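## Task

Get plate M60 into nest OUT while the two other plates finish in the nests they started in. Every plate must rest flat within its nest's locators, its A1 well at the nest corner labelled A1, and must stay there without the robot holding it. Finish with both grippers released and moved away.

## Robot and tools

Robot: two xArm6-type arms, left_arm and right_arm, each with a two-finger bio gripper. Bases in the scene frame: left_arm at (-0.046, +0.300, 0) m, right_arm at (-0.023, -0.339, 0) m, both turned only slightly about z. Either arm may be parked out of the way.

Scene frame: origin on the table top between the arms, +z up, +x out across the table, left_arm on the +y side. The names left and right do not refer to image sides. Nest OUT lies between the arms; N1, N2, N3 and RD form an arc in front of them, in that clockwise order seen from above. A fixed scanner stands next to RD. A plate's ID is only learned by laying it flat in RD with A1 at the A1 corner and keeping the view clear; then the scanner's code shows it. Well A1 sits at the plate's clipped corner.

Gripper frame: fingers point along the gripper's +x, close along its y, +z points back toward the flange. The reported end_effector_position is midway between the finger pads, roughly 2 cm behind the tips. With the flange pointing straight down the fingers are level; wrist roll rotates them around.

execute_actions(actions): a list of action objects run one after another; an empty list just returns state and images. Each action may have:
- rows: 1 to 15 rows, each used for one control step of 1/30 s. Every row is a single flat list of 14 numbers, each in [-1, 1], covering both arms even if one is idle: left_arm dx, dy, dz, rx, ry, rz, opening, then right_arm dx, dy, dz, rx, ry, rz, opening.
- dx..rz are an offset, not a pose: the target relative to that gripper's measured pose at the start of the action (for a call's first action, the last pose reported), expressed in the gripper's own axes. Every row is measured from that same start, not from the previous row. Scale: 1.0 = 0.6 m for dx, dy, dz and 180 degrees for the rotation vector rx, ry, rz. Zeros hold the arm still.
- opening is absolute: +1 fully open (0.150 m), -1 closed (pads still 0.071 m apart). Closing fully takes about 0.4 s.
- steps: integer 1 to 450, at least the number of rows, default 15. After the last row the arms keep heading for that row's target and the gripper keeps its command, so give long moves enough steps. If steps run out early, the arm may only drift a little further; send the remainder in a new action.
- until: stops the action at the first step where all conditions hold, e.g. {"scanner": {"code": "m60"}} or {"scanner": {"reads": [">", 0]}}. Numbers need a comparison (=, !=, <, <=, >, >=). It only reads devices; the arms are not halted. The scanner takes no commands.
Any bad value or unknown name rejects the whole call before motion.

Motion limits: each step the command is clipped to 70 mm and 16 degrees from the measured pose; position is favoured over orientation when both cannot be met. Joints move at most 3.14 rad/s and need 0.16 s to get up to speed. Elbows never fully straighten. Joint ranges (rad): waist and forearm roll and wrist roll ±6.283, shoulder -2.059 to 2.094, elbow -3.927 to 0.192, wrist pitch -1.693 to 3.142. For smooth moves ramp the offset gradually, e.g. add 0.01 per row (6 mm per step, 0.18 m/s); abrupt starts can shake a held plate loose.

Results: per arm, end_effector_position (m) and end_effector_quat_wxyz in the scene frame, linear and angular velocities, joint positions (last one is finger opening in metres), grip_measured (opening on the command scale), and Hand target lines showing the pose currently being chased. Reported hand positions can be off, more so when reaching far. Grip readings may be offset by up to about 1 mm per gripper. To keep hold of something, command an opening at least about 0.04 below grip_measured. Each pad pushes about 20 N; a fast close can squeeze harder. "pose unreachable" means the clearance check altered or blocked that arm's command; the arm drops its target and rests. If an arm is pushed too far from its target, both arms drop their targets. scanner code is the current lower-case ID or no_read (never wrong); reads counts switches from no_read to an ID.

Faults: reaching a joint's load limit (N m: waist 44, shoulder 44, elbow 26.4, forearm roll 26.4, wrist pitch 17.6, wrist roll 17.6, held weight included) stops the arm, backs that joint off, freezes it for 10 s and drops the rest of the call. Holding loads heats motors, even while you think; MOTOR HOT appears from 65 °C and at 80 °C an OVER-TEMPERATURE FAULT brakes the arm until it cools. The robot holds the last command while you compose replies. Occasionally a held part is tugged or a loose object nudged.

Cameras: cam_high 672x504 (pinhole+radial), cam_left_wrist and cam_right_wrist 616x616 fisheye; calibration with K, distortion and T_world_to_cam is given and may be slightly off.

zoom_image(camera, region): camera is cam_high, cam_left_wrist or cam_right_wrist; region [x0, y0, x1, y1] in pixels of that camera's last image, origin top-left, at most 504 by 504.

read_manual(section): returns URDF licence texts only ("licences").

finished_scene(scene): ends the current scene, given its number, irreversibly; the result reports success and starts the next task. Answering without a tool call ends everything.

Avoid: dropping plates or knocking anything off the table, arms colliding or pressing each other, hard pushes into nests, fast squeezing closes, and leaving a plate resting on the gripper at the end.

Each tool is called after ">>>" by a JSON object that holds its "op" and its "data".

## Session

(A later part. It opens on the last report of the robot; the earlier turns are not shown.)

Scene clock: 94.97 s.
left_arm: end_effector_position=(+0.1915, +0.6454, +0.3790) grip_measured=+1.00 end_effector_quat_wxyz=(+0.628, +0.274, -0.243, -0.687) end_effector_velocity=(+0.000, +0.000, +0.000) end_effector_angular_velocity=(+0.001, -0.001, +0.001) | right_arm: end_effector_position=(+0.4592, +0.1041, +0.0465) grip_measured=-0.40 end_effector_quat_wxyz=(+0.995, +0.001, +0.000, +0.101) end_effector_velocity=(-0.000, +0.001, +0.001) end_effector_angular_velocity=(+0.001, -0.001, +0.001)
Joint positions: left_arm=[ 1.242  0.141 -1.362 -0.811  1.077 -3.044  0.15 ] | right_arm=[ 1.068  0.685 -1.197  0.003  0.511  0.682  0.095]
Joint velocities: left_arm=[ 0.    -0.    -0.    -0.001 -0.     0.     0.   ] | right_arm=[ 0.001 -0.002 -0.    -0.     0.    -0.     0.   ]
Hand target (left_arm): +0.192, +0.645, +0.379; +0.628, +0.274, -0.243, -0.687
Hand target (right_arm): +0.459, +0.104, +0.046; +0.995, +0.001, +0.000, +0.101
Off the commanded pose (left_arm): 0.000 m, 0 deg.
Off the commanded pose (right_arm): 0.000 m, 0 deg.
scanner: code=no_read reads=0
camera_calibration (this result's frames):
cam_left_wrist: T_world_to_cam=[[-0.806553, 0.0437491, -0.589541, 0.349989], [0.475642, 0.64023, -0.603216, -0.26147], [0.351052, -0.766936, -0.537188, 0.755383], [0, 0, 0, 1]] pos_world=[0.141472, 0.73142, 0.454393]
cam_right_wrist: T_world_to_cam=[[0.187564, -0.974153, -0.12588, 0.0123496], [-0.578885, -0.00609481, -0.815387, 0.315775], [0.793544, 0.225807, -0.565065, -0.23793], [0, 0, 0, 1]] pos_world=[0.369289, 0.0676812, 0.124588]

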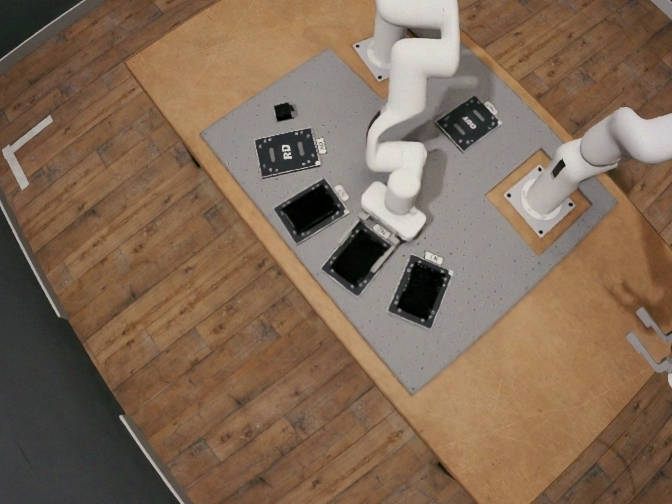

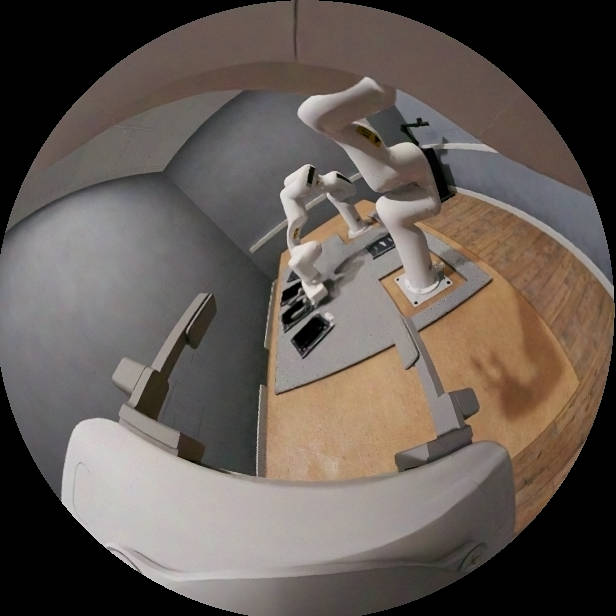

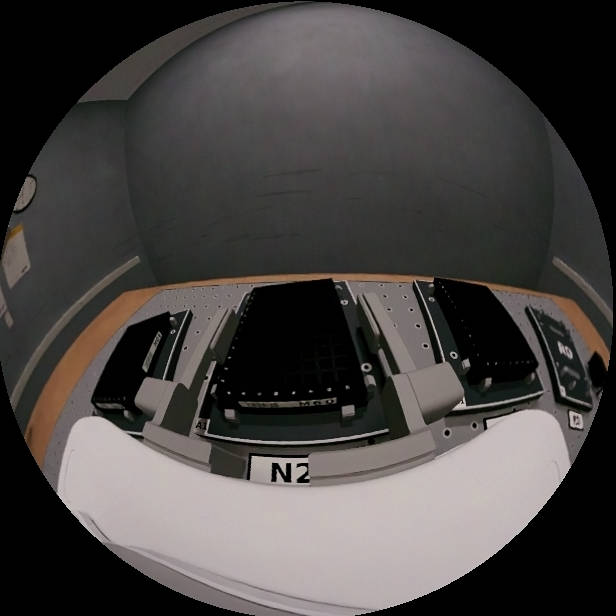

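>>> {"op": "execute_actions", "data": {"actions": [{"rows":[[0,0,0,0,0,0,1,0.008,0.003,-0.006,0,0,0,-0.4]],"steps":12},{"rows":[[0,0,0,0,0,0,1,0,0,0,0,0,0,-0.45],[0,0,0,0,0,0,1,0,0,0,0,0,0,-0.5],[0,0,0,0,0,0,1,0,0,0,0,0,0,-0.53],[0,0,0,0,0,0,1,0,0,0,0,0,0,-0.56],[0,0,0,0,0,0,1,0,0,0,0,0,0,-0.58],[0,0,0,0,0,0,1,0,0,0,0,0,0,-0.6],[0,0,0,0,0,0,1,0,0,0,0,0,0,-0.62],[0,0,0,0,0,0,1,0,0,0,0,0,0,-0.64],[0,0,0,0,0,0,1,0,0,0,0,0,0,-0.66],[0,0,0,0,0,0,1,0,0,0,0,0,0,-0.68],[0,0,0,0,0,0,1,0,0,0,0,0,0,-0.7],[0,0,0,0,0,0,1,0,0,0,0,0,0,-0.72],[0,0,0,0,0,0,1,0,0,0,0,0,0,-0.74]],"steps":22}]}}

>>> {"op": "zoom_image", "data": {"camera": "cam_right_wrist", "region": [140, 270, 460, 500]}}

Scene clock: 103.53 s.
left_arm: end_effector_position=(+0.1915, +0.6454, +0.3790) grip_measured=+1.00 end_effector_quat_wxyz=(+0.628, +0.274, -0.243, -0.687) end_effector_velocity=(-0.000, +0.000, -0.000) end_effector_angular_velocity=(-0.000, +0.000, +0.002) | right_arm: end_effector_position=(+0.4634, +0.1081, +0.0440) grip_measured=-0.70 end_effector_quat_wxyz=(+0.995, +0.002, -0.001, +0.102) end_effector_velocity=(-0.000, -0.001, -0.000) end_effector_angular_velocity=(-0.001, +0.002, -0.002)
Joint positions: left_arm=[ 1.242  0.141 -1.362 -0.811  1.077 -3.044  0.15 ] | right_arm=[ 1.066  0.704 -1.222  0.003  0.515  0.678  0.083]
Joint velocities: left_arm=[ 0.001  0.001  0.    -0.    -0.001 -0.     0.   ] | right_arm=[-0.    -0.001  0.001  0.001  0.001  0.002  0.   ]
Hand target (left_arm): +0.192, +0.645, +0.379; +0.628, +0.274, -0.243, -0.687
Hand target (right_arm): +0.464, +0.107, +0.043; +0.995, +0.001, +0.000, +0.101
Off the commanded pose (left_arm): 0.000 m, 0 deg.
Off the commanded pose (right_arm): 0.002 m, 0 deg.
scanner: code=no_read reads=0
camera_calibration (this result's frames):
cam_left_wrist: T_world_to_cam=[[-0.806553, 0.043749, -0.589541, 0.349989], [0.475642, 0.64023, -0.603217, -0.261469], [0.351052, -0.766936, -0.537188, 0.755384], [0, 0, 0, 1]] pos_world=[0.141472, 0.73142, 0.454393]
cam_right_wrist: T_world_to_cam=[[0.190254, -0.973459, -0.127207, 0.0138663], [-0.577464, -0.00617846, -0.816393, 0.315516], [0.793939, 0.22878, -0.563313, -0.244182], [0, 0, 0, 1]] pos_world=[0.373426, 0.0713114, 0.121798]

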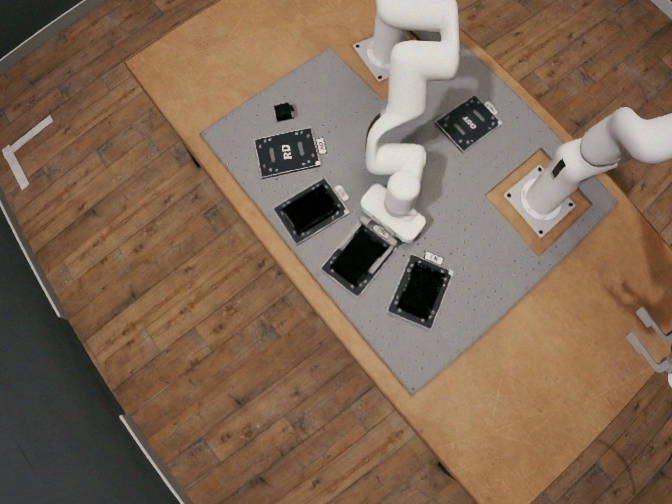

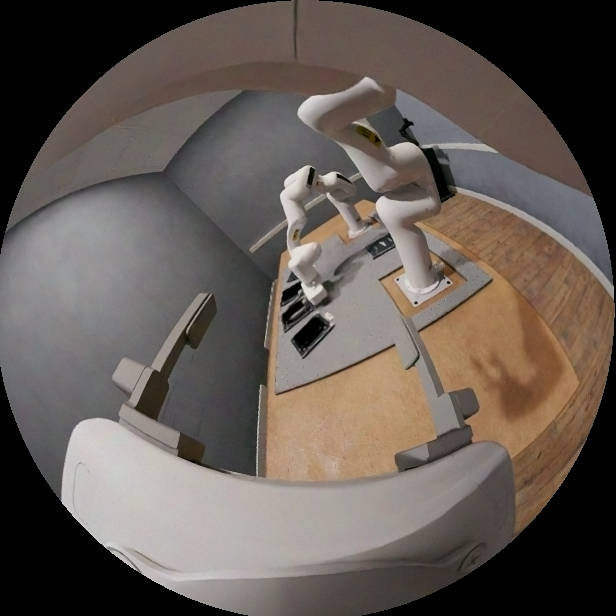

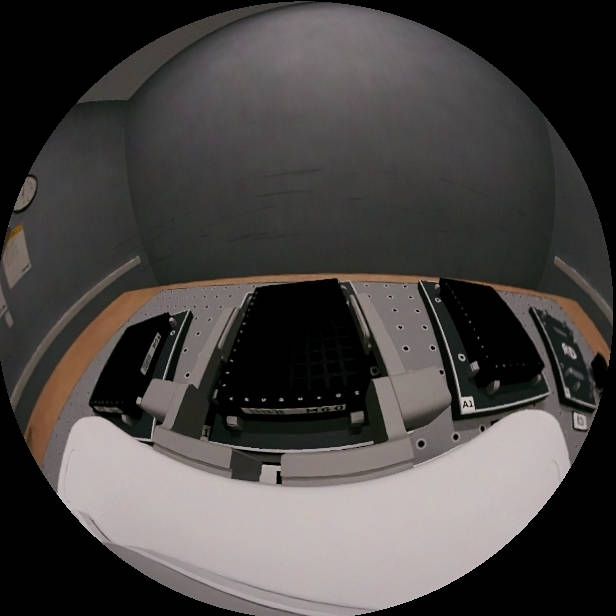

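Region (140, 270, 460, 500) of cam_right_wrist's 616x616 image, scaled by 1.575, with more detail than that image has; it fills the top 362 rows of this view, and the rest is white.

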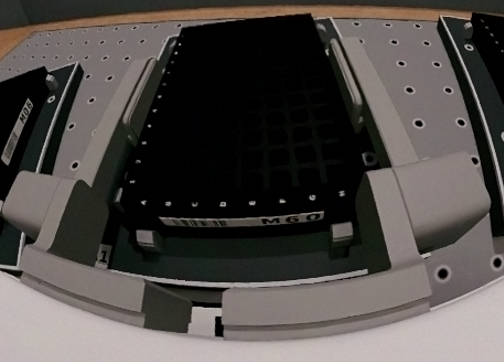

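>>> {"op": "execute_actions", "data": {"actions": [{"rows":[[0,0,0,0,0,0,1,0,0,0,0,0,0,-0.77],[0,0,0,0,0,0,1,0,0,0,0,0,0,-0.8],[0,0,0,0,0,0,1,0,0,0.003,0,0,0,-0.8],[0,0,0,0,0,0,1,0,0,0.008,0,0,0,-0.8],[0,0,0,0,0,0,1,0,0,0.014,0,0,0,-0.8],[0,0,0,0,0,0,1,0,0,0.02,0,0,0,-0.8],[0,0,0,0,0,0,1,0,0,0.027,0,0,0,-0.8],[0,0,0,0,0,0,1,0,0,0.034,0,0,0,-0.8],[0,0,0,0,0,0,1,0,0,0.04,0,0,0,-0.8]],"steps":22}]}}

>>> {"op": "zoom_image", "data": {"camera": "cam_right_wrist", "region": [140, 270, 460, 500]}}

>>> {"op": "zoom_image", "data": {"camera": "cam_high", "region": [310, 190, 430, 300]}}

Scene clock: 109.20 s.
left_arm: end_effector_position=(+0.1915, +0.6454, +0.3790) grip_measured=+1.00 end_effector_quat_wxyz=(+0.628, +0.274, -0.243, -0.687) end_effector_velocity=(+0.000, +0.000, -0.000) end_effector_angular_velocity=(-0.000, +0.001, +0.000) | right_arm: end_effector_position=(+0.4636, +0.1064, +0.0665) grip_measured=-0.80 end_effector_quat_wxyz=(+0.995, +0.001, +0.000, +0.101) end_effector_velocity=(-0.000, +0.001, +0.002) end_effector_angular_velocity=(+0.002, -0.002, +0.002)
Joint positions: left_arm=[ 1.242  0.141 -1.362 -0.811  1.077 -3.044  0.15 ] | right_arm=[ 1.064  0.645 -1.205  0.003  0.56   0.679  0.079]
Joint velocities: left_arm=[-0.     0.     0.     0.    -0.001  0.     0.   ] | right_arm=[ 0.001 -0.002 -0.002 -0.     0.001  0.    -0.   ]
Hand target (left_arm): +0.192, +0.645, +0.379; +0.628, +0.274, -0.243, -0.687
Hand target (right_arm): +0.463, +0.108, +0.068; +0.995, +0.002, -0.001, +0.102
Off the commanded pose (left_arm): 0.000 m, 0 deg.
Off the commanded pose (right_arm): 0.002 m, 0 deg.
scanner: code=no_read reads=0
camera_calibration (this result's frames):
cam_left_wrist: T_world_to_cam=[[-0.806553, 0.0437493, -0.589541, 0.349989], [0.475642, 0.64023, -0.603217, -0.261469], [0.351051, -0.766936, -0.537188, 0.755384], [0, 0, 0, 1]] pos_world=[0.141472, 0.73142, 0.454393]
cam_right_wrist: T_world_to_cam=[[0.187021, -0.974326, -0.125349, 0.0164755], [-0.579261, -0.00632199, -0.815118, 0.334831], [0.793398, 0.225055, -0.565571, -0.230445], [0, 0, 0, 1]] pos_world=[0.373708, 0.070032, 0.144659]

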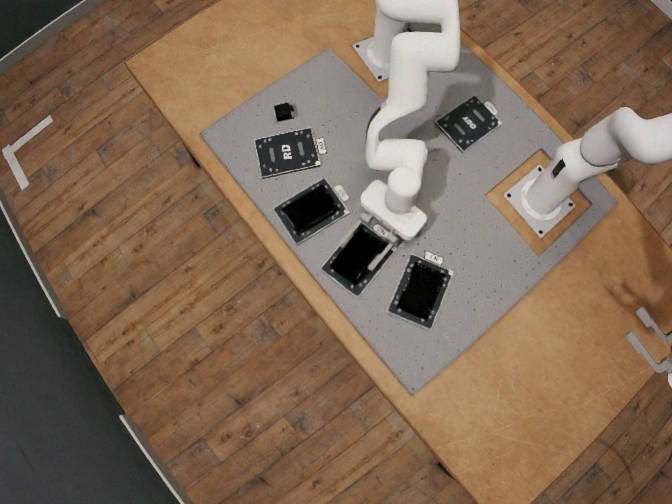

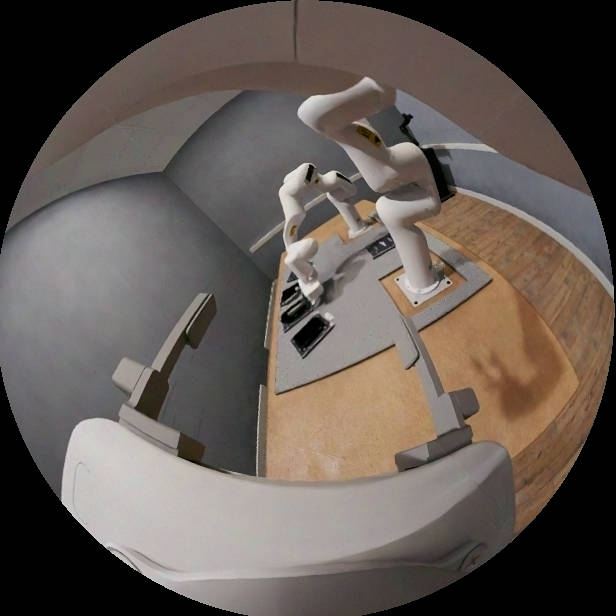

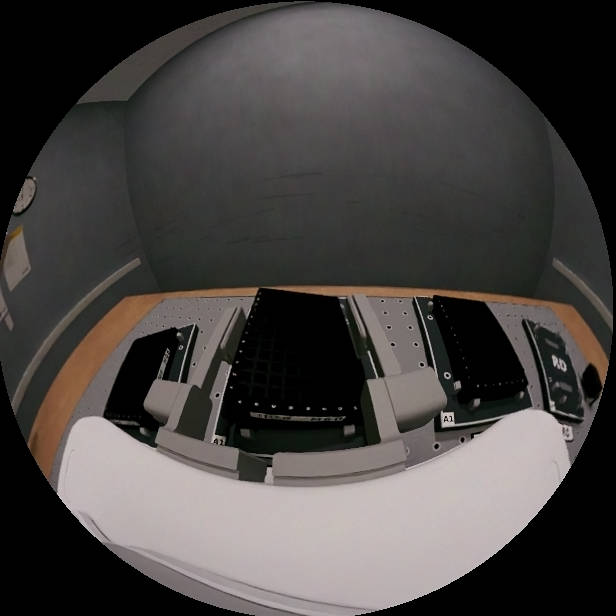

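Region (140, 270, 460, 500) of cam_right_wrist's 616x616 image, scaled by 1.575, with more detail than that image has; it fills the top 362 rows of this view, and the rest is white.

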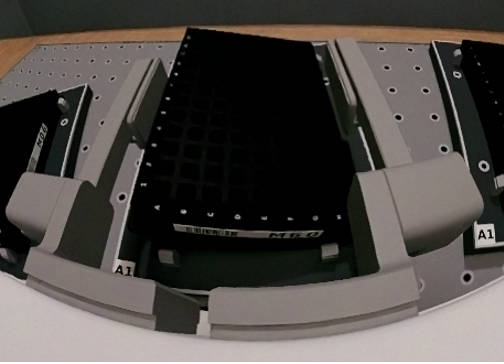

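Region (310, 190, 430, 300) of cam_high's 672x504 image, scaled by 4.200, with more detail than that image has; it fills the top 462 rows of this view, and the rest is white.

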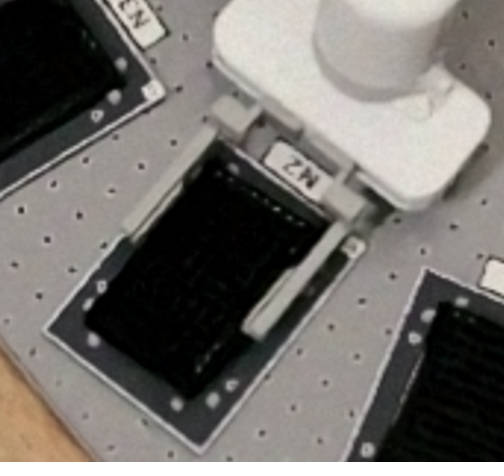

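>>> {"op": "execute_actions", "data": {"actions": [{"rows":[[0,0,0,0,0,0,1,0,0,0,0,0,0,-0.77],[0,0,0,0,0,0,1,0,0,0,0,0,0,-0.74],[0,0,0,0,0,0,1,0,0,0,0,0,0,-0.71],[0,0,0,0,0,0,1,0,0,0,0,0,0,-0.68],[0,0,0,0,0,0,1,0,0,0,0,0,0,-0.64],[0,0,0,0,0,0,1,0,0,0,0,0,0,-0.6],[0,0,0,0,0,0,1,0,0,0,0,0,0,-0.5],[0,0,0,0,0,0,1,0,0,0,0,0,0,-0.3]],"steps":25}]}}

>>> {"op": "zoom_image", "data": {"camera": "cam_right_wrist", "region": [140, 270, 460, 500]}}

Scene clock: 116.20 s.
left_arm: end_effector_position=(+0.1915, +0.6454, +0.3790) grip_measured=+1.00 end_effector_quat_wxyz=(+0.628, +0.274, -0.243, -0.687) end_effector_velocity=(+0.000, +0.000, -0.000) end_effector_angular_velocity=(+0.000, +0.000, +0.001) | right_arm: end_effector_position=(+0.4636, +0.1064, +0.0665) grip_measured=-0.30 end_effector_quat_wxyz=(+0.995, +0.001, +0.000, +0.101) end_effector_velocity=(+0.001, -0.000, +0.001) end_effector_angular_velocity=(+0.003, -0.002, -0.001)
Joint positions: left_arm=[ 1.242  0.141 -1.362 -0.811  1.077 -3.044  0.15 ] | right_arm=[ 1.064  0.645 -1.205  0.003  0.56   0.679  0.099]
Joint velocities: left_arm=[ 0.     0.     0.     0.    -0.002 -0.     0.   ] | right_arm=[-0.002 -0.001 -0.001  0.001 -0.001 -0.001  0.   ]
Hand target (left_arm): +0.192, +0.645, +0.379; +0.628, +0.274, -0.243, -0.687
Hand target (right_arm): +0.464, +0.106, +0.067; +0.995, +0.001, +0.000, +0.101
Off the commanded pose (left_arm): 0.000 m, 0 deg.
Off the commanded pose (right_arm): 0.000 m, 0 deg.
scanner: code=no_read reads=0
camera_calibration (this result's frames):
cam_left_wrist: T_world_to_cam=[[-0.806553, 0.0437494, -0.589541, 0.349989], [0.475642, 0.64023, -0.603217, -0.261469], [0.351051, -0.766937, -0.537188, 0.755384], [0, 0, 0, 1]] pos_world=[0.141472, 0.73142, 0.454393]
cam_right_wrist: T_world_to_cam=[[0.187024, -0.974325, -0.125352, 0.0164766], [-0.579258, -0.0063208, -0.815119, 0.334832], [0.793399, 0.225059, -0.565568, -0.230445], [0, 0, 0, 1]] pos_world=[0.373708, 0.0700336, 0.144661]

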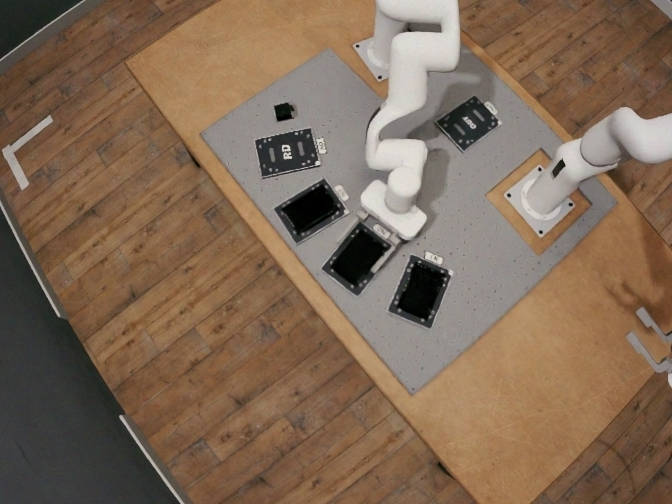

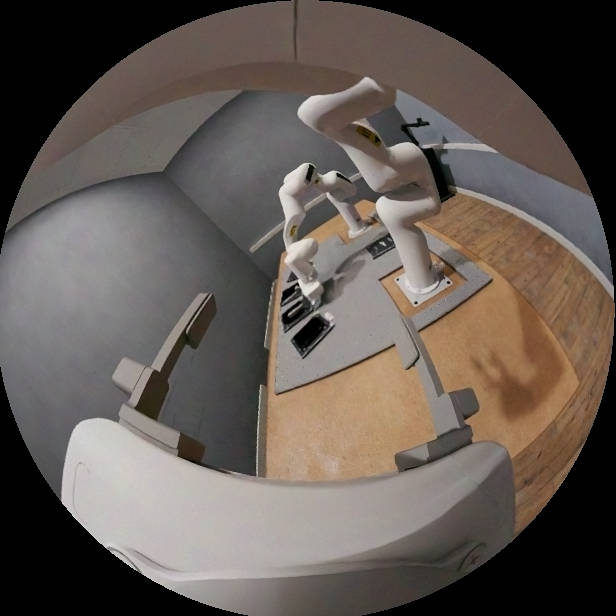

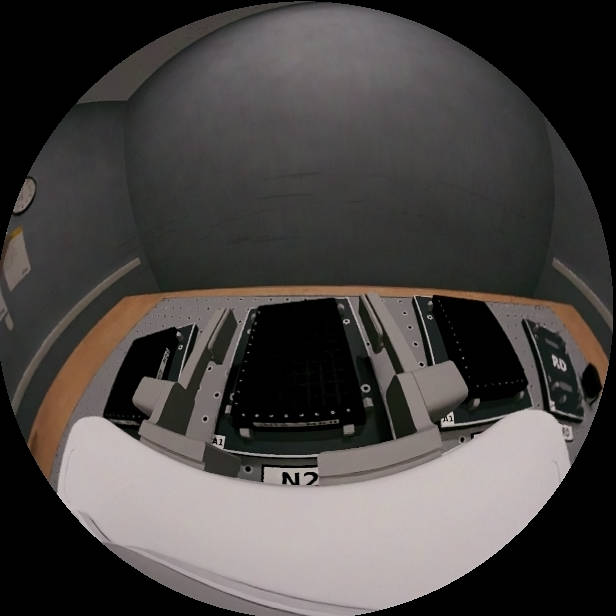

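Region (140, 270, 460, 500) of cam_right_wrist's 616x616 image, scaled by 1.575, with more detail than that image has; it fills the top 362 rows of this view, and the rest is white.

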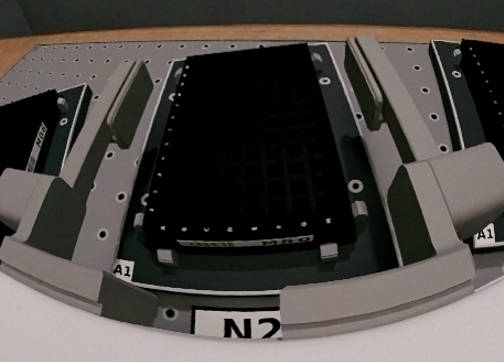

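>>> {"op": "execute_actions", "data": {"actions": [{"rows":[[0,0,0,0,0,0,1,0,0.006,-0.01,0,0,0,-0.3],[0,0,0,0,0,0,1,0,0.006,-0.02,0,0,0,-0.3],[0,0,0,0,0,0,1,0,0.006,-0.03,0,0,0,-0.3],[0,0,0,0,0,0,1,0,0.006,-0.043,0,0,0,-0.3]],"steps":20},{"rows":[[0,0,0,0,0,0,1,0,0,0,0,0,0,-0.4],[0,0,0,0,0,0,1,0,0,0,0,0,0,-0.45],[0,0,0,0,0,0,1,0,0,0,0,0,0,-0.5],[0,0,0,0,0,0,1,0,0,0,0,0,0,-0.55],[0,0,0,0,0,0,1,0,0,0,0,0,0,-0.6]],"steps":14}]}}

>>> {"op": "zoom_image", "data": {"camera": "cam_right_wrist", "region": [180, 270, 420, 460]}}

>>> {"op": "zoom_image", "data": {"camera": "cam_high", "region": [315, 205, 415, 300]}}

Scene clock: 123.03 s.
left_arm: end_effector_position=(+0.1915, +0.6454, +0.3790) grip_measured=+1.00 end_effector_quat_wxyz=(+0.628, +0.274, -0.243, -0.687) end_effector_velocity=(+0.000, +0.000, -0.000) end_effector_angular_velocity=(+0.000, +0.000, -0.000) | right_arm: end_effector_position=(+0.4629, +0.1099, +0.0409) grip_measured=-0.60 end_effector_quat_wxyz=(+0.995, +0.001, +0.000, +0.100) end_effector_velocity=(-0.001, -0.000, -0.000) end_effector_angular_velocity=(-0.001, +0.001, +0.000)
Joint positions: left_arm=[ 1.242  0.141 -1.362 -0.811  1.077 -3.044  0.15 ] | right_arm=[ 1.07   0.715 -1.232  0.003  0.517  0.684  0.087]
Joint velocities: left_arm=[-0.  0. -0.  0. -0.  0.  0.] | right_arm=[ 0.001 -0.001  0.002 -0.    -0.     0.     0.   ]
Hand target (left_arm): +0.192, +0.645, +0.379; +0.628, +0.274, -0.243, -0.687
Hand target (right_arm): +0.463, +0.110, +0.041; +0.995, +0.001, +0.000, +0.101
Off the commanded pose (left_arm): 0.000 m, 0 deg.
Off the commanded pose (right_arm): 0.000 m, 0 deg.
scanner: code=no_read reads=0
camera_calibration (this result's frames):
cam_left_wrist: T_world_to_cam=[[-0.806553, 0.0437497, -0.589541, 0.349988], [0.475642, 0.64023, -0.603216, -0.261469], [0.351051, -0.766937, -0.537188, 0.755384], [0, 0, 0, 1]] pos_world=[0.141472, 0.73142, 0.454393]
cam_right_wrist: T_world_to_cam=[[0.186954, -0.974303, -0.125625, 0.0169103], [-0.579159, -0.00602261, -0.815192, 0.313474], [0.793488, 0.22516, -0.565403, -0.24521], [0, 0, 0, 1]] pos_world=[0.372961, 0.0735752, 0.119024]

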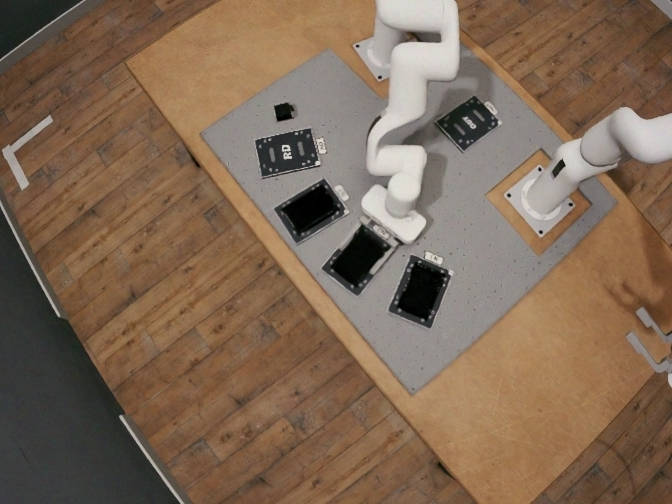

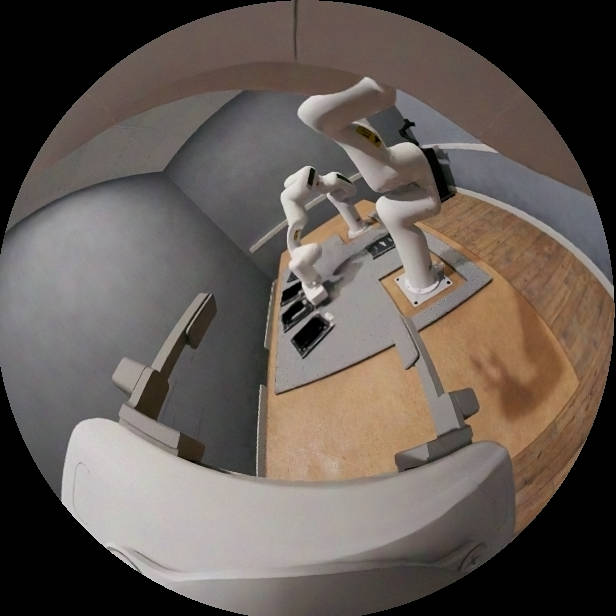

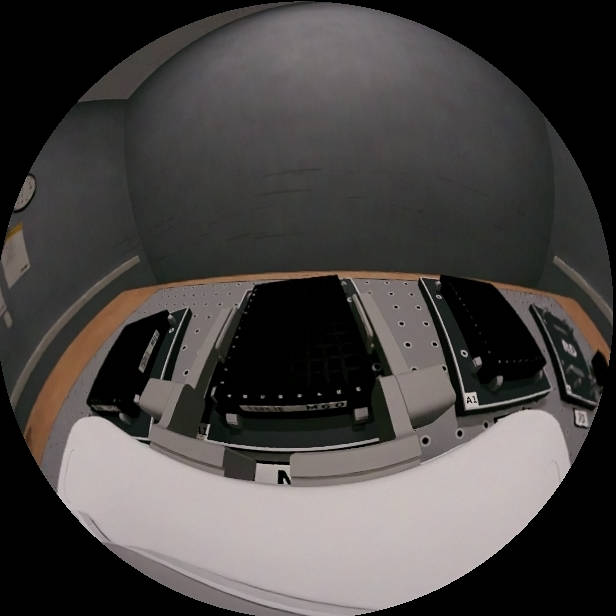

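Region (180, 270, 420, 460) of cam_right_wrist's 616x616 image, scaled by 2.100, with more detail than that image has; it fills the top 399 rows of this view, and the rest is white.

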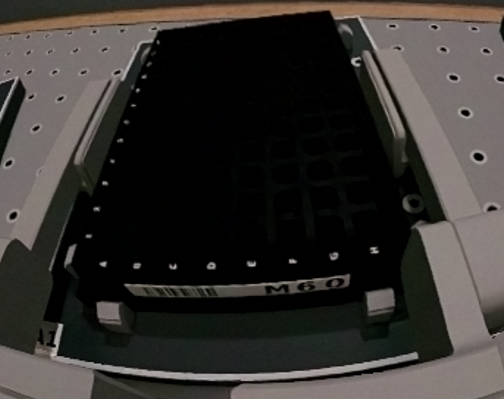

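Region (315, 205, 415, 300) of cam_high's 672x504 image, scaled by 5.040, with more detail than that image has; it fills the top 479 rows of this view, and the rest is white.

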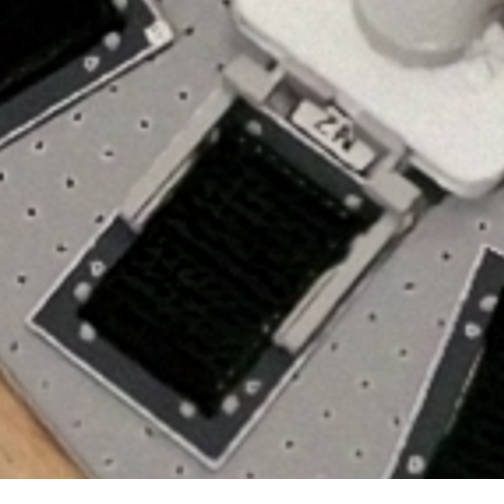

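>>> {"op": "execute_actions", "data": {"actions": [{"rows":[[0,0,0,0,0,0,1,0,0,-0.005,0,0,0,-0.6]],"steps":12},{"rows":[[0,0,0,0,0,0,1,0,0,0,0,0,0,-0.62],[0,0,0,0,0,0,1,0,0,0,0,0,0,-0.64],[0,0,0,0,0,0,1,0,0,0,0,0,0,-0.66],[0,0,0,0,0,0,1,0,0,0,0,0,0,-0.68],[0,0,0,0,0,0,1,0,0,0,0,0,0,-0.7],[0,0,0,0,0,0,1,0,0,0,0,0,0,-0.72],[0,0,0,0,0,0,1,0,0,0,0,0,0,-0.74],[0,0,0,0,0,0,1,0,0,0,0,0,0,-0.76],[0,0,0,0,0,0,1,0,0,0,0,0,0,-0.78],[0,0,0,0,0,0,1,0,0,0,0,0,0,-0.8]],"steps":20}]}}

>>> {"op": "zoom_image", "data": {"camera": "cam_right_wrist", "region": [180, 270, 420, 460]}}

Scene clock: 130.33 s.
left_arm: end_effector_position=(+0.1915, +0.6454, +0.3790) grip_measured=+1.00 end_effector_quat_wxyz=(+0.628, +0.274, -0.243, -0.687) end_effector_velocity=(-0.000, -0.000, +0.000) end_effector_angular_velocity=(+0.001, -0.000, -0.001) | right_arm: end_effector_position=(+0.4628, +0.1099, +0.0379) grip_measured=-0.62 end_effector_quat_wxyz=(+0.995, +0.001, +0.000, +0.100) end_effector_velocity=(-0.000, -0.001, -0.001) end_effector_angular_velocity=(-0.001, +0.001, -0.002)
Joint positions: left_arm=[ 1.242  0.141 -1.362 -0.811  1.077 -3.044  0.15 ] | right_arm=[ 1.07   0.722 -1.235  0.003  0.512  0.684  0.086]
Joint velocities: left_arm=[-0.    -0.001 -0.     0.     0.001  0.     0.   ] | right_arm=[-0.     0.002 -0.     0.     0.     0.002  0.   ]
Hand target (left_arm): +0.192, +0.645, +0.379; +0.628, +0.274, -0.243, -0.687
Hand target (right_arm): +0.463, +0.110, +0.038; +0.995, +0.001, +0.000, +0.101
Off the commanded pose (left_arm): 0.000 m, 0 deg.
Off the commanded pose (right_arm): 0.000 m, 0 deg.
scanner: code=no_read reads=0
camera_calibration (this result's frames):
cam_left_wrist: T_world_to_cam=[[-0.806553, 0.0437498, -0.589541, 0.349988], [0.475642, 0.64023, -0.603217, -0.261469], [0.351051, -0.766937, -0.537188, 0.755384], [0, 0, 0, 1]] pos_world=[0.141472, 0.73142, 0.454393]
cam_right_wrist: T_world_to_cam=[[0.18694, -0.974317, -0.125537, 0.016524], [-0.579254, -0.00611457, -0.815124, 0.311021], [0.793422, 0.225097, -0.565521, -0.246825], [0, 0, 0, 1]] pos_world=[0.372907, 0.0735607, 0.11601]

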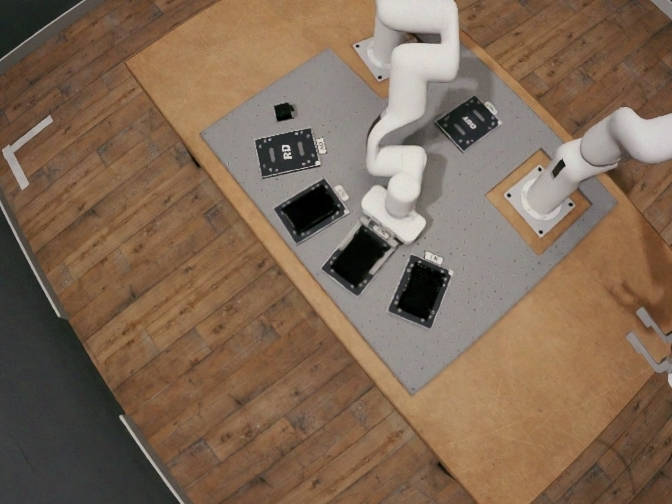

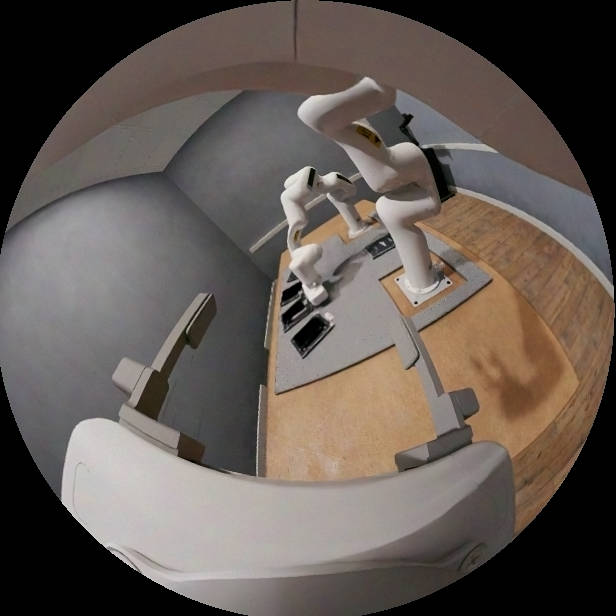

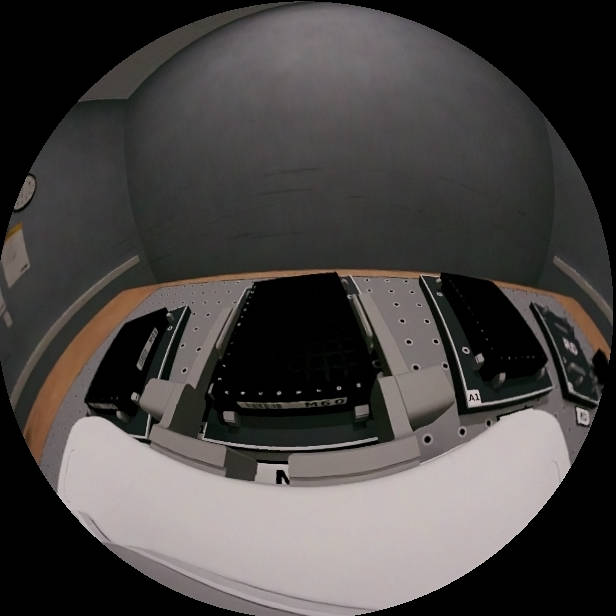

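Region (180, 270, 420, 460) of cam_right_wrist's 616x616 image, scaled by 2.100, with more detail than that image has; it fills the top 399 rows of this view, and the rest is white.

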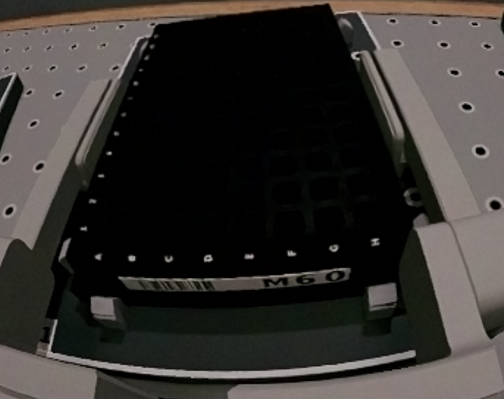

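>>> {"op": "execute_actions", "data": {"actions": [{"rows":[[0,0,0,0,0,0,1,0,0,0.003,0,0,0,-0.8],[0,0,0,0,0,0,1,0,0,0.007,0,0,0,-0.8],[0,0,0,0,0,0,1,0,0,0.012,0,0,0,-0.8],[0,0,0,0,0,0,1,0,0,0.017,0,0,0,-0.8],[0,0,0,0,0,0,1,0,0,0.022,0,0,0,-0.8],[0,0,0,0,0,0,1,0,0,0.025,0,0,0,-0.8]],"steps":18}]}}

>>> {"op": "zoom_image", "data": {"camera": "cam_right_wrist", "region": [180, 270, 420, 490]}}

Scene clock: 135.07 s.
left_arm: end_effector_position=(+0.1915, +0.6454, +0.3790) grip_measured=+1.00 end_effector_quat_wxyz=(+0.628, +0.274, -0.243, -0.687) end_effector_velocity=(-0.001, -0.000, +0.000) end_effector_angular_velocity=(-0.000, +0.000, +0.000) | right_arm: end_effector_position=(+0.4628, +0.1098, +0.0526) grip_measured=-0.62 end_effector_quat_wxyz=(+0.995, +0.001, +0.001, +0.100) end_effector_velocity=(+0.003, +0.001, +0.004) end_effector_angular_velocity=(+0.006, -0.006, -0.002)
Joint positions: left_arm=[ 1.242  0.141 -1.362 -0.811  1.077 -3.044  0.15 ] | right_arm=[ 1.07   0.685 -1.224  0.003  0.539  0.684  0.086]
Joint velocities: left_arm=[ 0.001 -0.001  0.001  0.     0.001  0.     0.   ] | right_arm=[-0.002 -0.003 -0.005 -0.001 -0.     0.001  0.   ]
Hand target (left_arm): +0.192, +0.645, +0.379; +0.628, +0.274, -0.243, -0.687
Hand target (right_arm): +0.463, +0.110, +0.053; +0.995, +0.001, +0.000, +0.100
Off the commanded pose (left_arm): 0.000 m, 0 deg.
Off the commanded pose (right_arm): 0.000 m, 0 deg.
scanner: code=no_read reads=0
camera_calibration (this result's frames):
cam_left_wrist: T_world_to_cam=[[-0.806553, 0.0437499, -0.589541, 0.349988], [0.475642, 0.64023, -0.603217, -0.261469], [0.351051, -0.766937, -0.537188, 0.755384], [0, 0, 0, 1]] pos_world=[0.141472, 0.73142, 0.454393]
cam_right_wrist: T_world_to_cam=[[0.186966, -0.974358, -0.125181, 0.0182706], [-0.579477, -0.00649127, -0.814963, 0.323112], [0.793253, 0.22491, -0.565832, -0.238326], [0, 0, 0, 1]] pos_world=[0.372872, 0.0735013, 0.130759]

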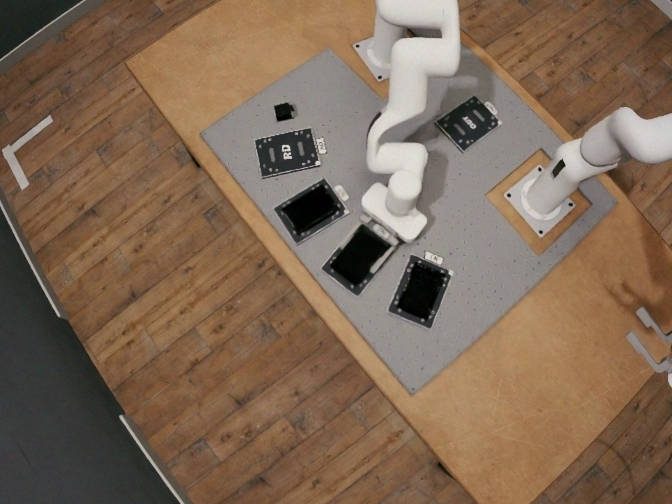

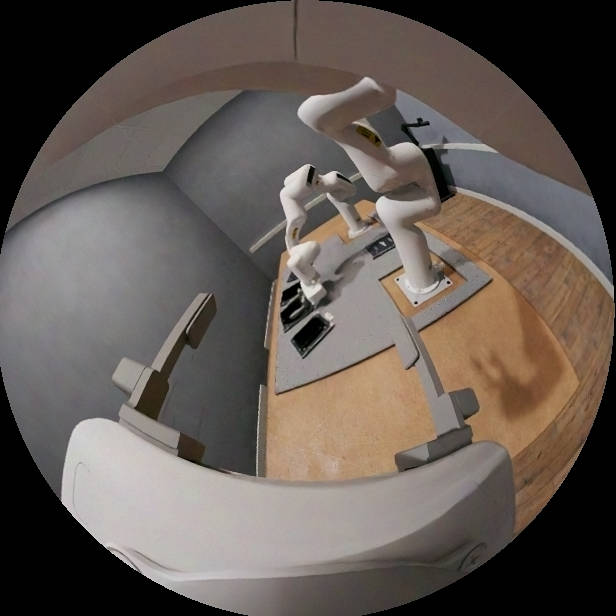

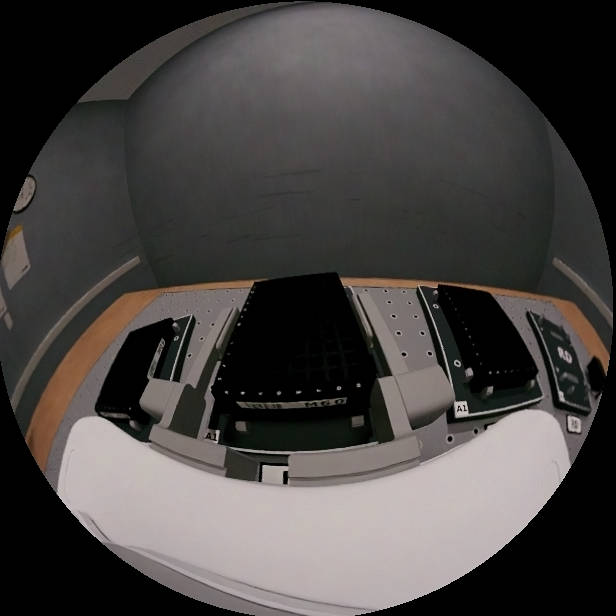

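Region (180, 270, 420, 490) of cam_right_wrist's 616x616 image, scaled by 2.100, with more detail than that image has; it fills the top 462 rows of this view, and the rest is white.

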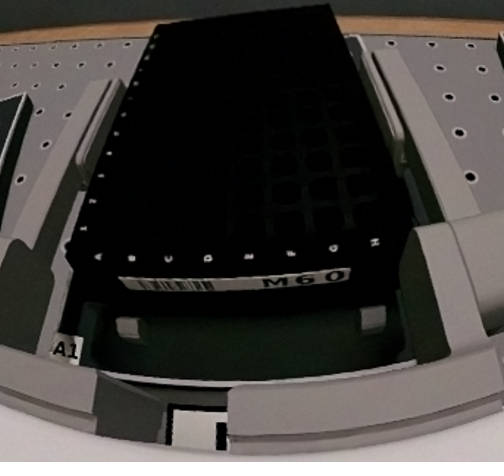

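>>> {"op": "execute_actions", "data": {"actions": [{"rows":[[0,0,0,0,0,0,1,0,0,0.005,0,0,0,-0.8],[0,0,0,0,0,0,1,0,0,0.012,0,0,0,-0.8],[0,0,0,0,0,0,1,0,0,0.02,0,0,0,-0.8],[0,0,0,0,0,0,1,0,0,0.03,0,0,0,-0.8],[0,0,0,0,0,0,1,-0.003,0,0.04,0,0,0,-0.8],[0,0,0,0,0,0,1,-0.008,0,0.047,0,0,0,-0.8],[0,0,0,0,0,0,1,-0.015,0,0.05,0,0,0,-0.8],[0,0,0,0,0,0,1,-0.025,0,0.05,0,0,0,-0.8],[0,0,0,0,0,0,1,-0.037,0,0.05,0,0,0,-0.8],[0,0,0,0,0,0,1,-0.05,0,0.05,0,0,0,-0.8],[0,0,0,0,0,0,1,-0.065,0,0.05,0,0,0,-0.8],[0,0,0,0,0,0,1,-0.08,0,0.05,0,0,0,-0.8],[0,0,0,0,0,0,1,-0.095,0,0.05,0,0,0,-0.8],[0,0,0,0,0,0,1,-0.11,0,0.05,0,0,0,-0.8],[0,0,0,0,0,0,1,-0.125,0,0.05,0,0,0,-0.8]]},
{"rows":[[0,0,0,0,0,0,1,-0.055,0,0,0,0,0,-0.8],[0,0,0,0,0,0,1,-0.07,0,0,0,0,0,-0.8],[0,0,0,0,0,0,1,-0.085,0,0,0,0,0,-0.8],[0,0,0,0,0,0,1,-0.1,0,0,0,0,0,-0.8],[0,0,0,0,0,0,1,-0.115,0,0,0,0,0,-0.8],[0,0,0,0,0,0,1,-0.13,0,0,0,0,0,-0.8],[0,0,0,0,0,0,1,-0.145,0,0,0,0,0,-0.8],[0,0,0,0,0,0,1,-0.16,0,0,0,0,0,-0.8],[0,0,0,0,0,0,1,-0.175,0,0,0,0,0,-0.8],[0,0,0,0,0,0,1,-0.19,0,0,0,0,0,-0.8],[0,0,0,0,0,0,1,-0.205,0,0,0,0,0,-0.8],[0,0,0,0,0,0,1,-0.22,0,0,0,0,0,-0.8],[0,0,0,0,0,0,1,-0.235,0,0,0,0,0,-0.8],[0,0,0,0,0,0,1,-0.25,0,0,0,0,0,-0.8],[0,0,0,0,0,0,1,-0.265,0,0,0,0,0,-0.8]]},
{"rows":[[0,0,0,0,0,0,1,-0.055,0,0,0,0,0,-0.8],[0,0,0,0,0,0,1,-0.07,0,0,0,0,0,-0.8],[0,0,0,0,0,0,1,-0.085,0,0,0,0,0,-0.8],[0,0,0,0,0,0,1,-0.1,0,0,0,0,0,-0.8],[0,0,0,0,0,0,1,-0.115,0,0,0,0,0,-0.8],[0,0,0,0,0,0,1,-0.13,0,0,0,0,0,-0.8],[0,0,0,0,0,0,1,-0.145,0,0,0,0,0,-0.8],[0,0,0,0,0,0,1,-0.16,0,0,0,0,0,-0.8],[0,0,0,0,0,0,1,-0.175,0,0,0,0,0,-0.8],[0,0,0,0,0,0,1,-0.19,0,0,0,0,0,-0.8],[0,0,0,0,0,0,1,-0.205,0,0,0,0,0,-0.8],[0,0,0,0,0,0,1,-0.22,0,0,0,0,0,-0.8],[0,0,0,0,0,0,1,-0.235,0,0,0,0,0,-0.8],[0,0,0,0,0,0,1,-0.25,0,0,0,0,0,-0.8],[0,0,0,0,0,0,1,-0.265,0,0,0,0,0,-0.8]]},
{"rows":[[0,0,0,0,0,0,1,-0.055,0,0,0,0,-0.005,-0.8],[0,0,0,0,0,0,1,-0.07,0,0,0,0,-0.01,-0.8],[0,0,0,0,0,0,1,-0.085,0,0,0,0,-0.015,-0.8],[0,0,0,0,0,0,1,-0.1,0,0,0,0,-0.02,-0.8],[0,0,0,0,0,0,1,-0.115,0,0,0,0,-0.025,-0.8],[0,0,0,0,0,0,1,-0.13,0,0,0,0,-0.03,-0.8],[0,0,0,0,0,0,1,-0.145,0,0,0,0,-0.035,-0.8],[0,0,0,0,0,0,1,-0.16,0,0,0,0,-0.04,-0.8],[0,0,0,0,0,0,1,-0.175,0,0,0,0,-0.045,-0.8],[0,0,0,0,0,0,1,-0.19,0,0,0,0,-0.05,-0.8],[0,0,0,0,0,0,1,-0.205,0,0,0,0,-0.055,-0.8],[0,0,0,0,0,0,1,-0.22,0,0,0,0,-0.06,-0.8],[0,0,0,0,0,0,1,-0.232,0,0,0,0,-0.065,-0.8],[0,0,0,0,0,0,1,-0.242,0,0,0,0,-0.07,-0.8],[0,0,0,0,0,0,1,-0.25,0,0,0,0,-0.072,-0.8]],"steps":28}]}}

Scene clock: 166.57 s.
left_arm: end_effector_position=(+0.1915, +0.6454, +0.3790) grip_measured=+1.00 end_effector_quat_wxyz=(+0.628, +0.274, -0.243, -0.687) end_effector_velocity=(-0.000, -0.000, -0.000) end_effector_angular_velocity=(-0.001, +0.001, -0.002) | right_arm: end_effector_position=(+0.0282, +0.0208, +0.0776) grip_measured=-0.62 end_effector_quat_wxyz=(+1.000, -0.004, +0.010, -0.011) end_effector_velocity=(-0.002, +0.001, +0.001) end_effector_angular_velocity=(+0.003, -0.009, -0.005)
Joint positions: left_arm=[ 1.242  0.141 -1.362 -0.811  1.077 -3.044  0.15 ] | right_arm=[ 2.019  0.248 -0.558  0.068  0.314  1.795  0.086]
Joint velocities: left_arm=[-0.     0.001  0.     0.001  0.001  0.001  0.   ] | right_arm=[ 0.003  0.005 -0.006 -0.031  0.001  0.037  0.   ]
Hand target (left_arm): +0.192, +0.645, +0.379; +0.628, +0.274, -0.243, -0.687
Hand target (right_arm): +0.028, +0.021, +0.078; +1.000, -0.004, +0.009, -0.011
Off the commanded pose (left_arm): 0.000 m, 0 deg.
Off the commanded pose (right_arm): 0.000 m, 0 deg.
scanner: code=no_read reads=0
camera_calibration (this result's frames):
cam_left_wrist: T_world_to_cam=[[-0.806553, 0.0437501, -0.589541, 0.349988], [0.475643, 0.64023, -0.603216, -0.261469], [0.351051, -0.766937, -0.537188, 0.755384], [0, 0, 0, 1]] pos_world=[0.141472, 0.73142, 0.454393]
cam_right_wrist: T_world_to_cam=[[-0.0355093, -0.992745, -0.114879, 0.0217768], [-0.581233, 0.114026, -0.805708, 0.0878581], [0.812962, 0.0381615, -0.581065, 0.145067], [0, 0, 0, 1]] pos_world=[-0.0660949, 0.00606476, 0.157583]

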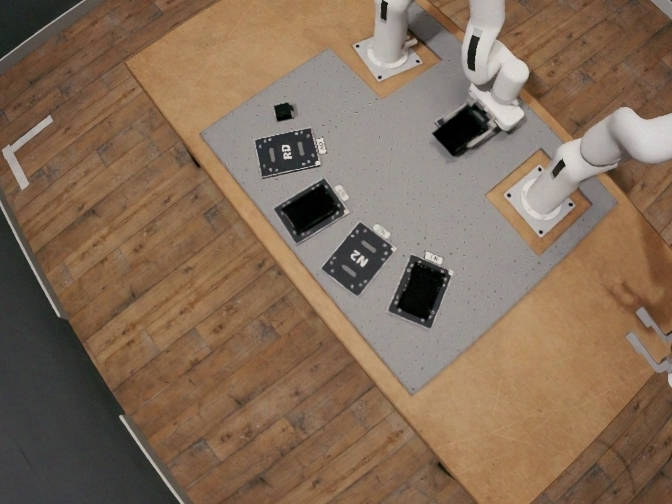

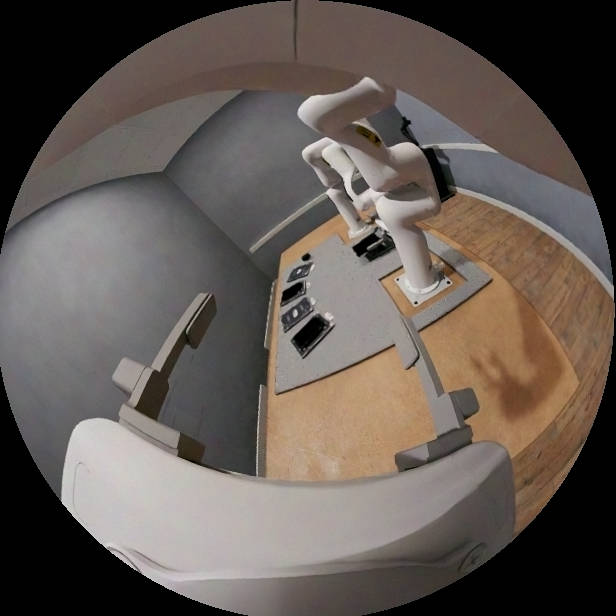

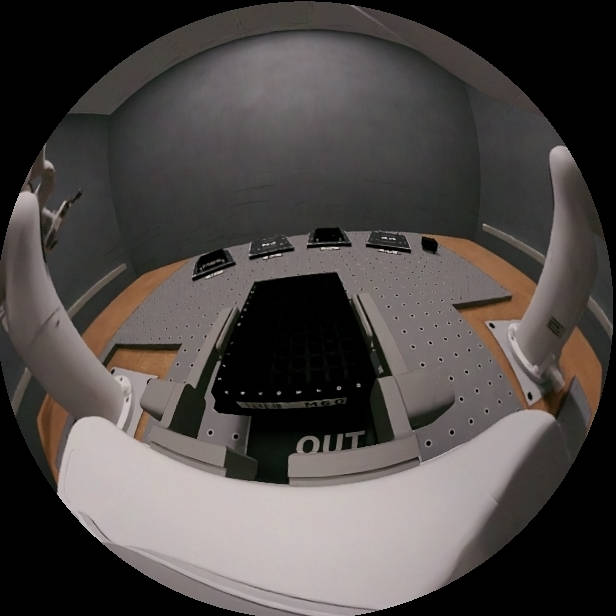

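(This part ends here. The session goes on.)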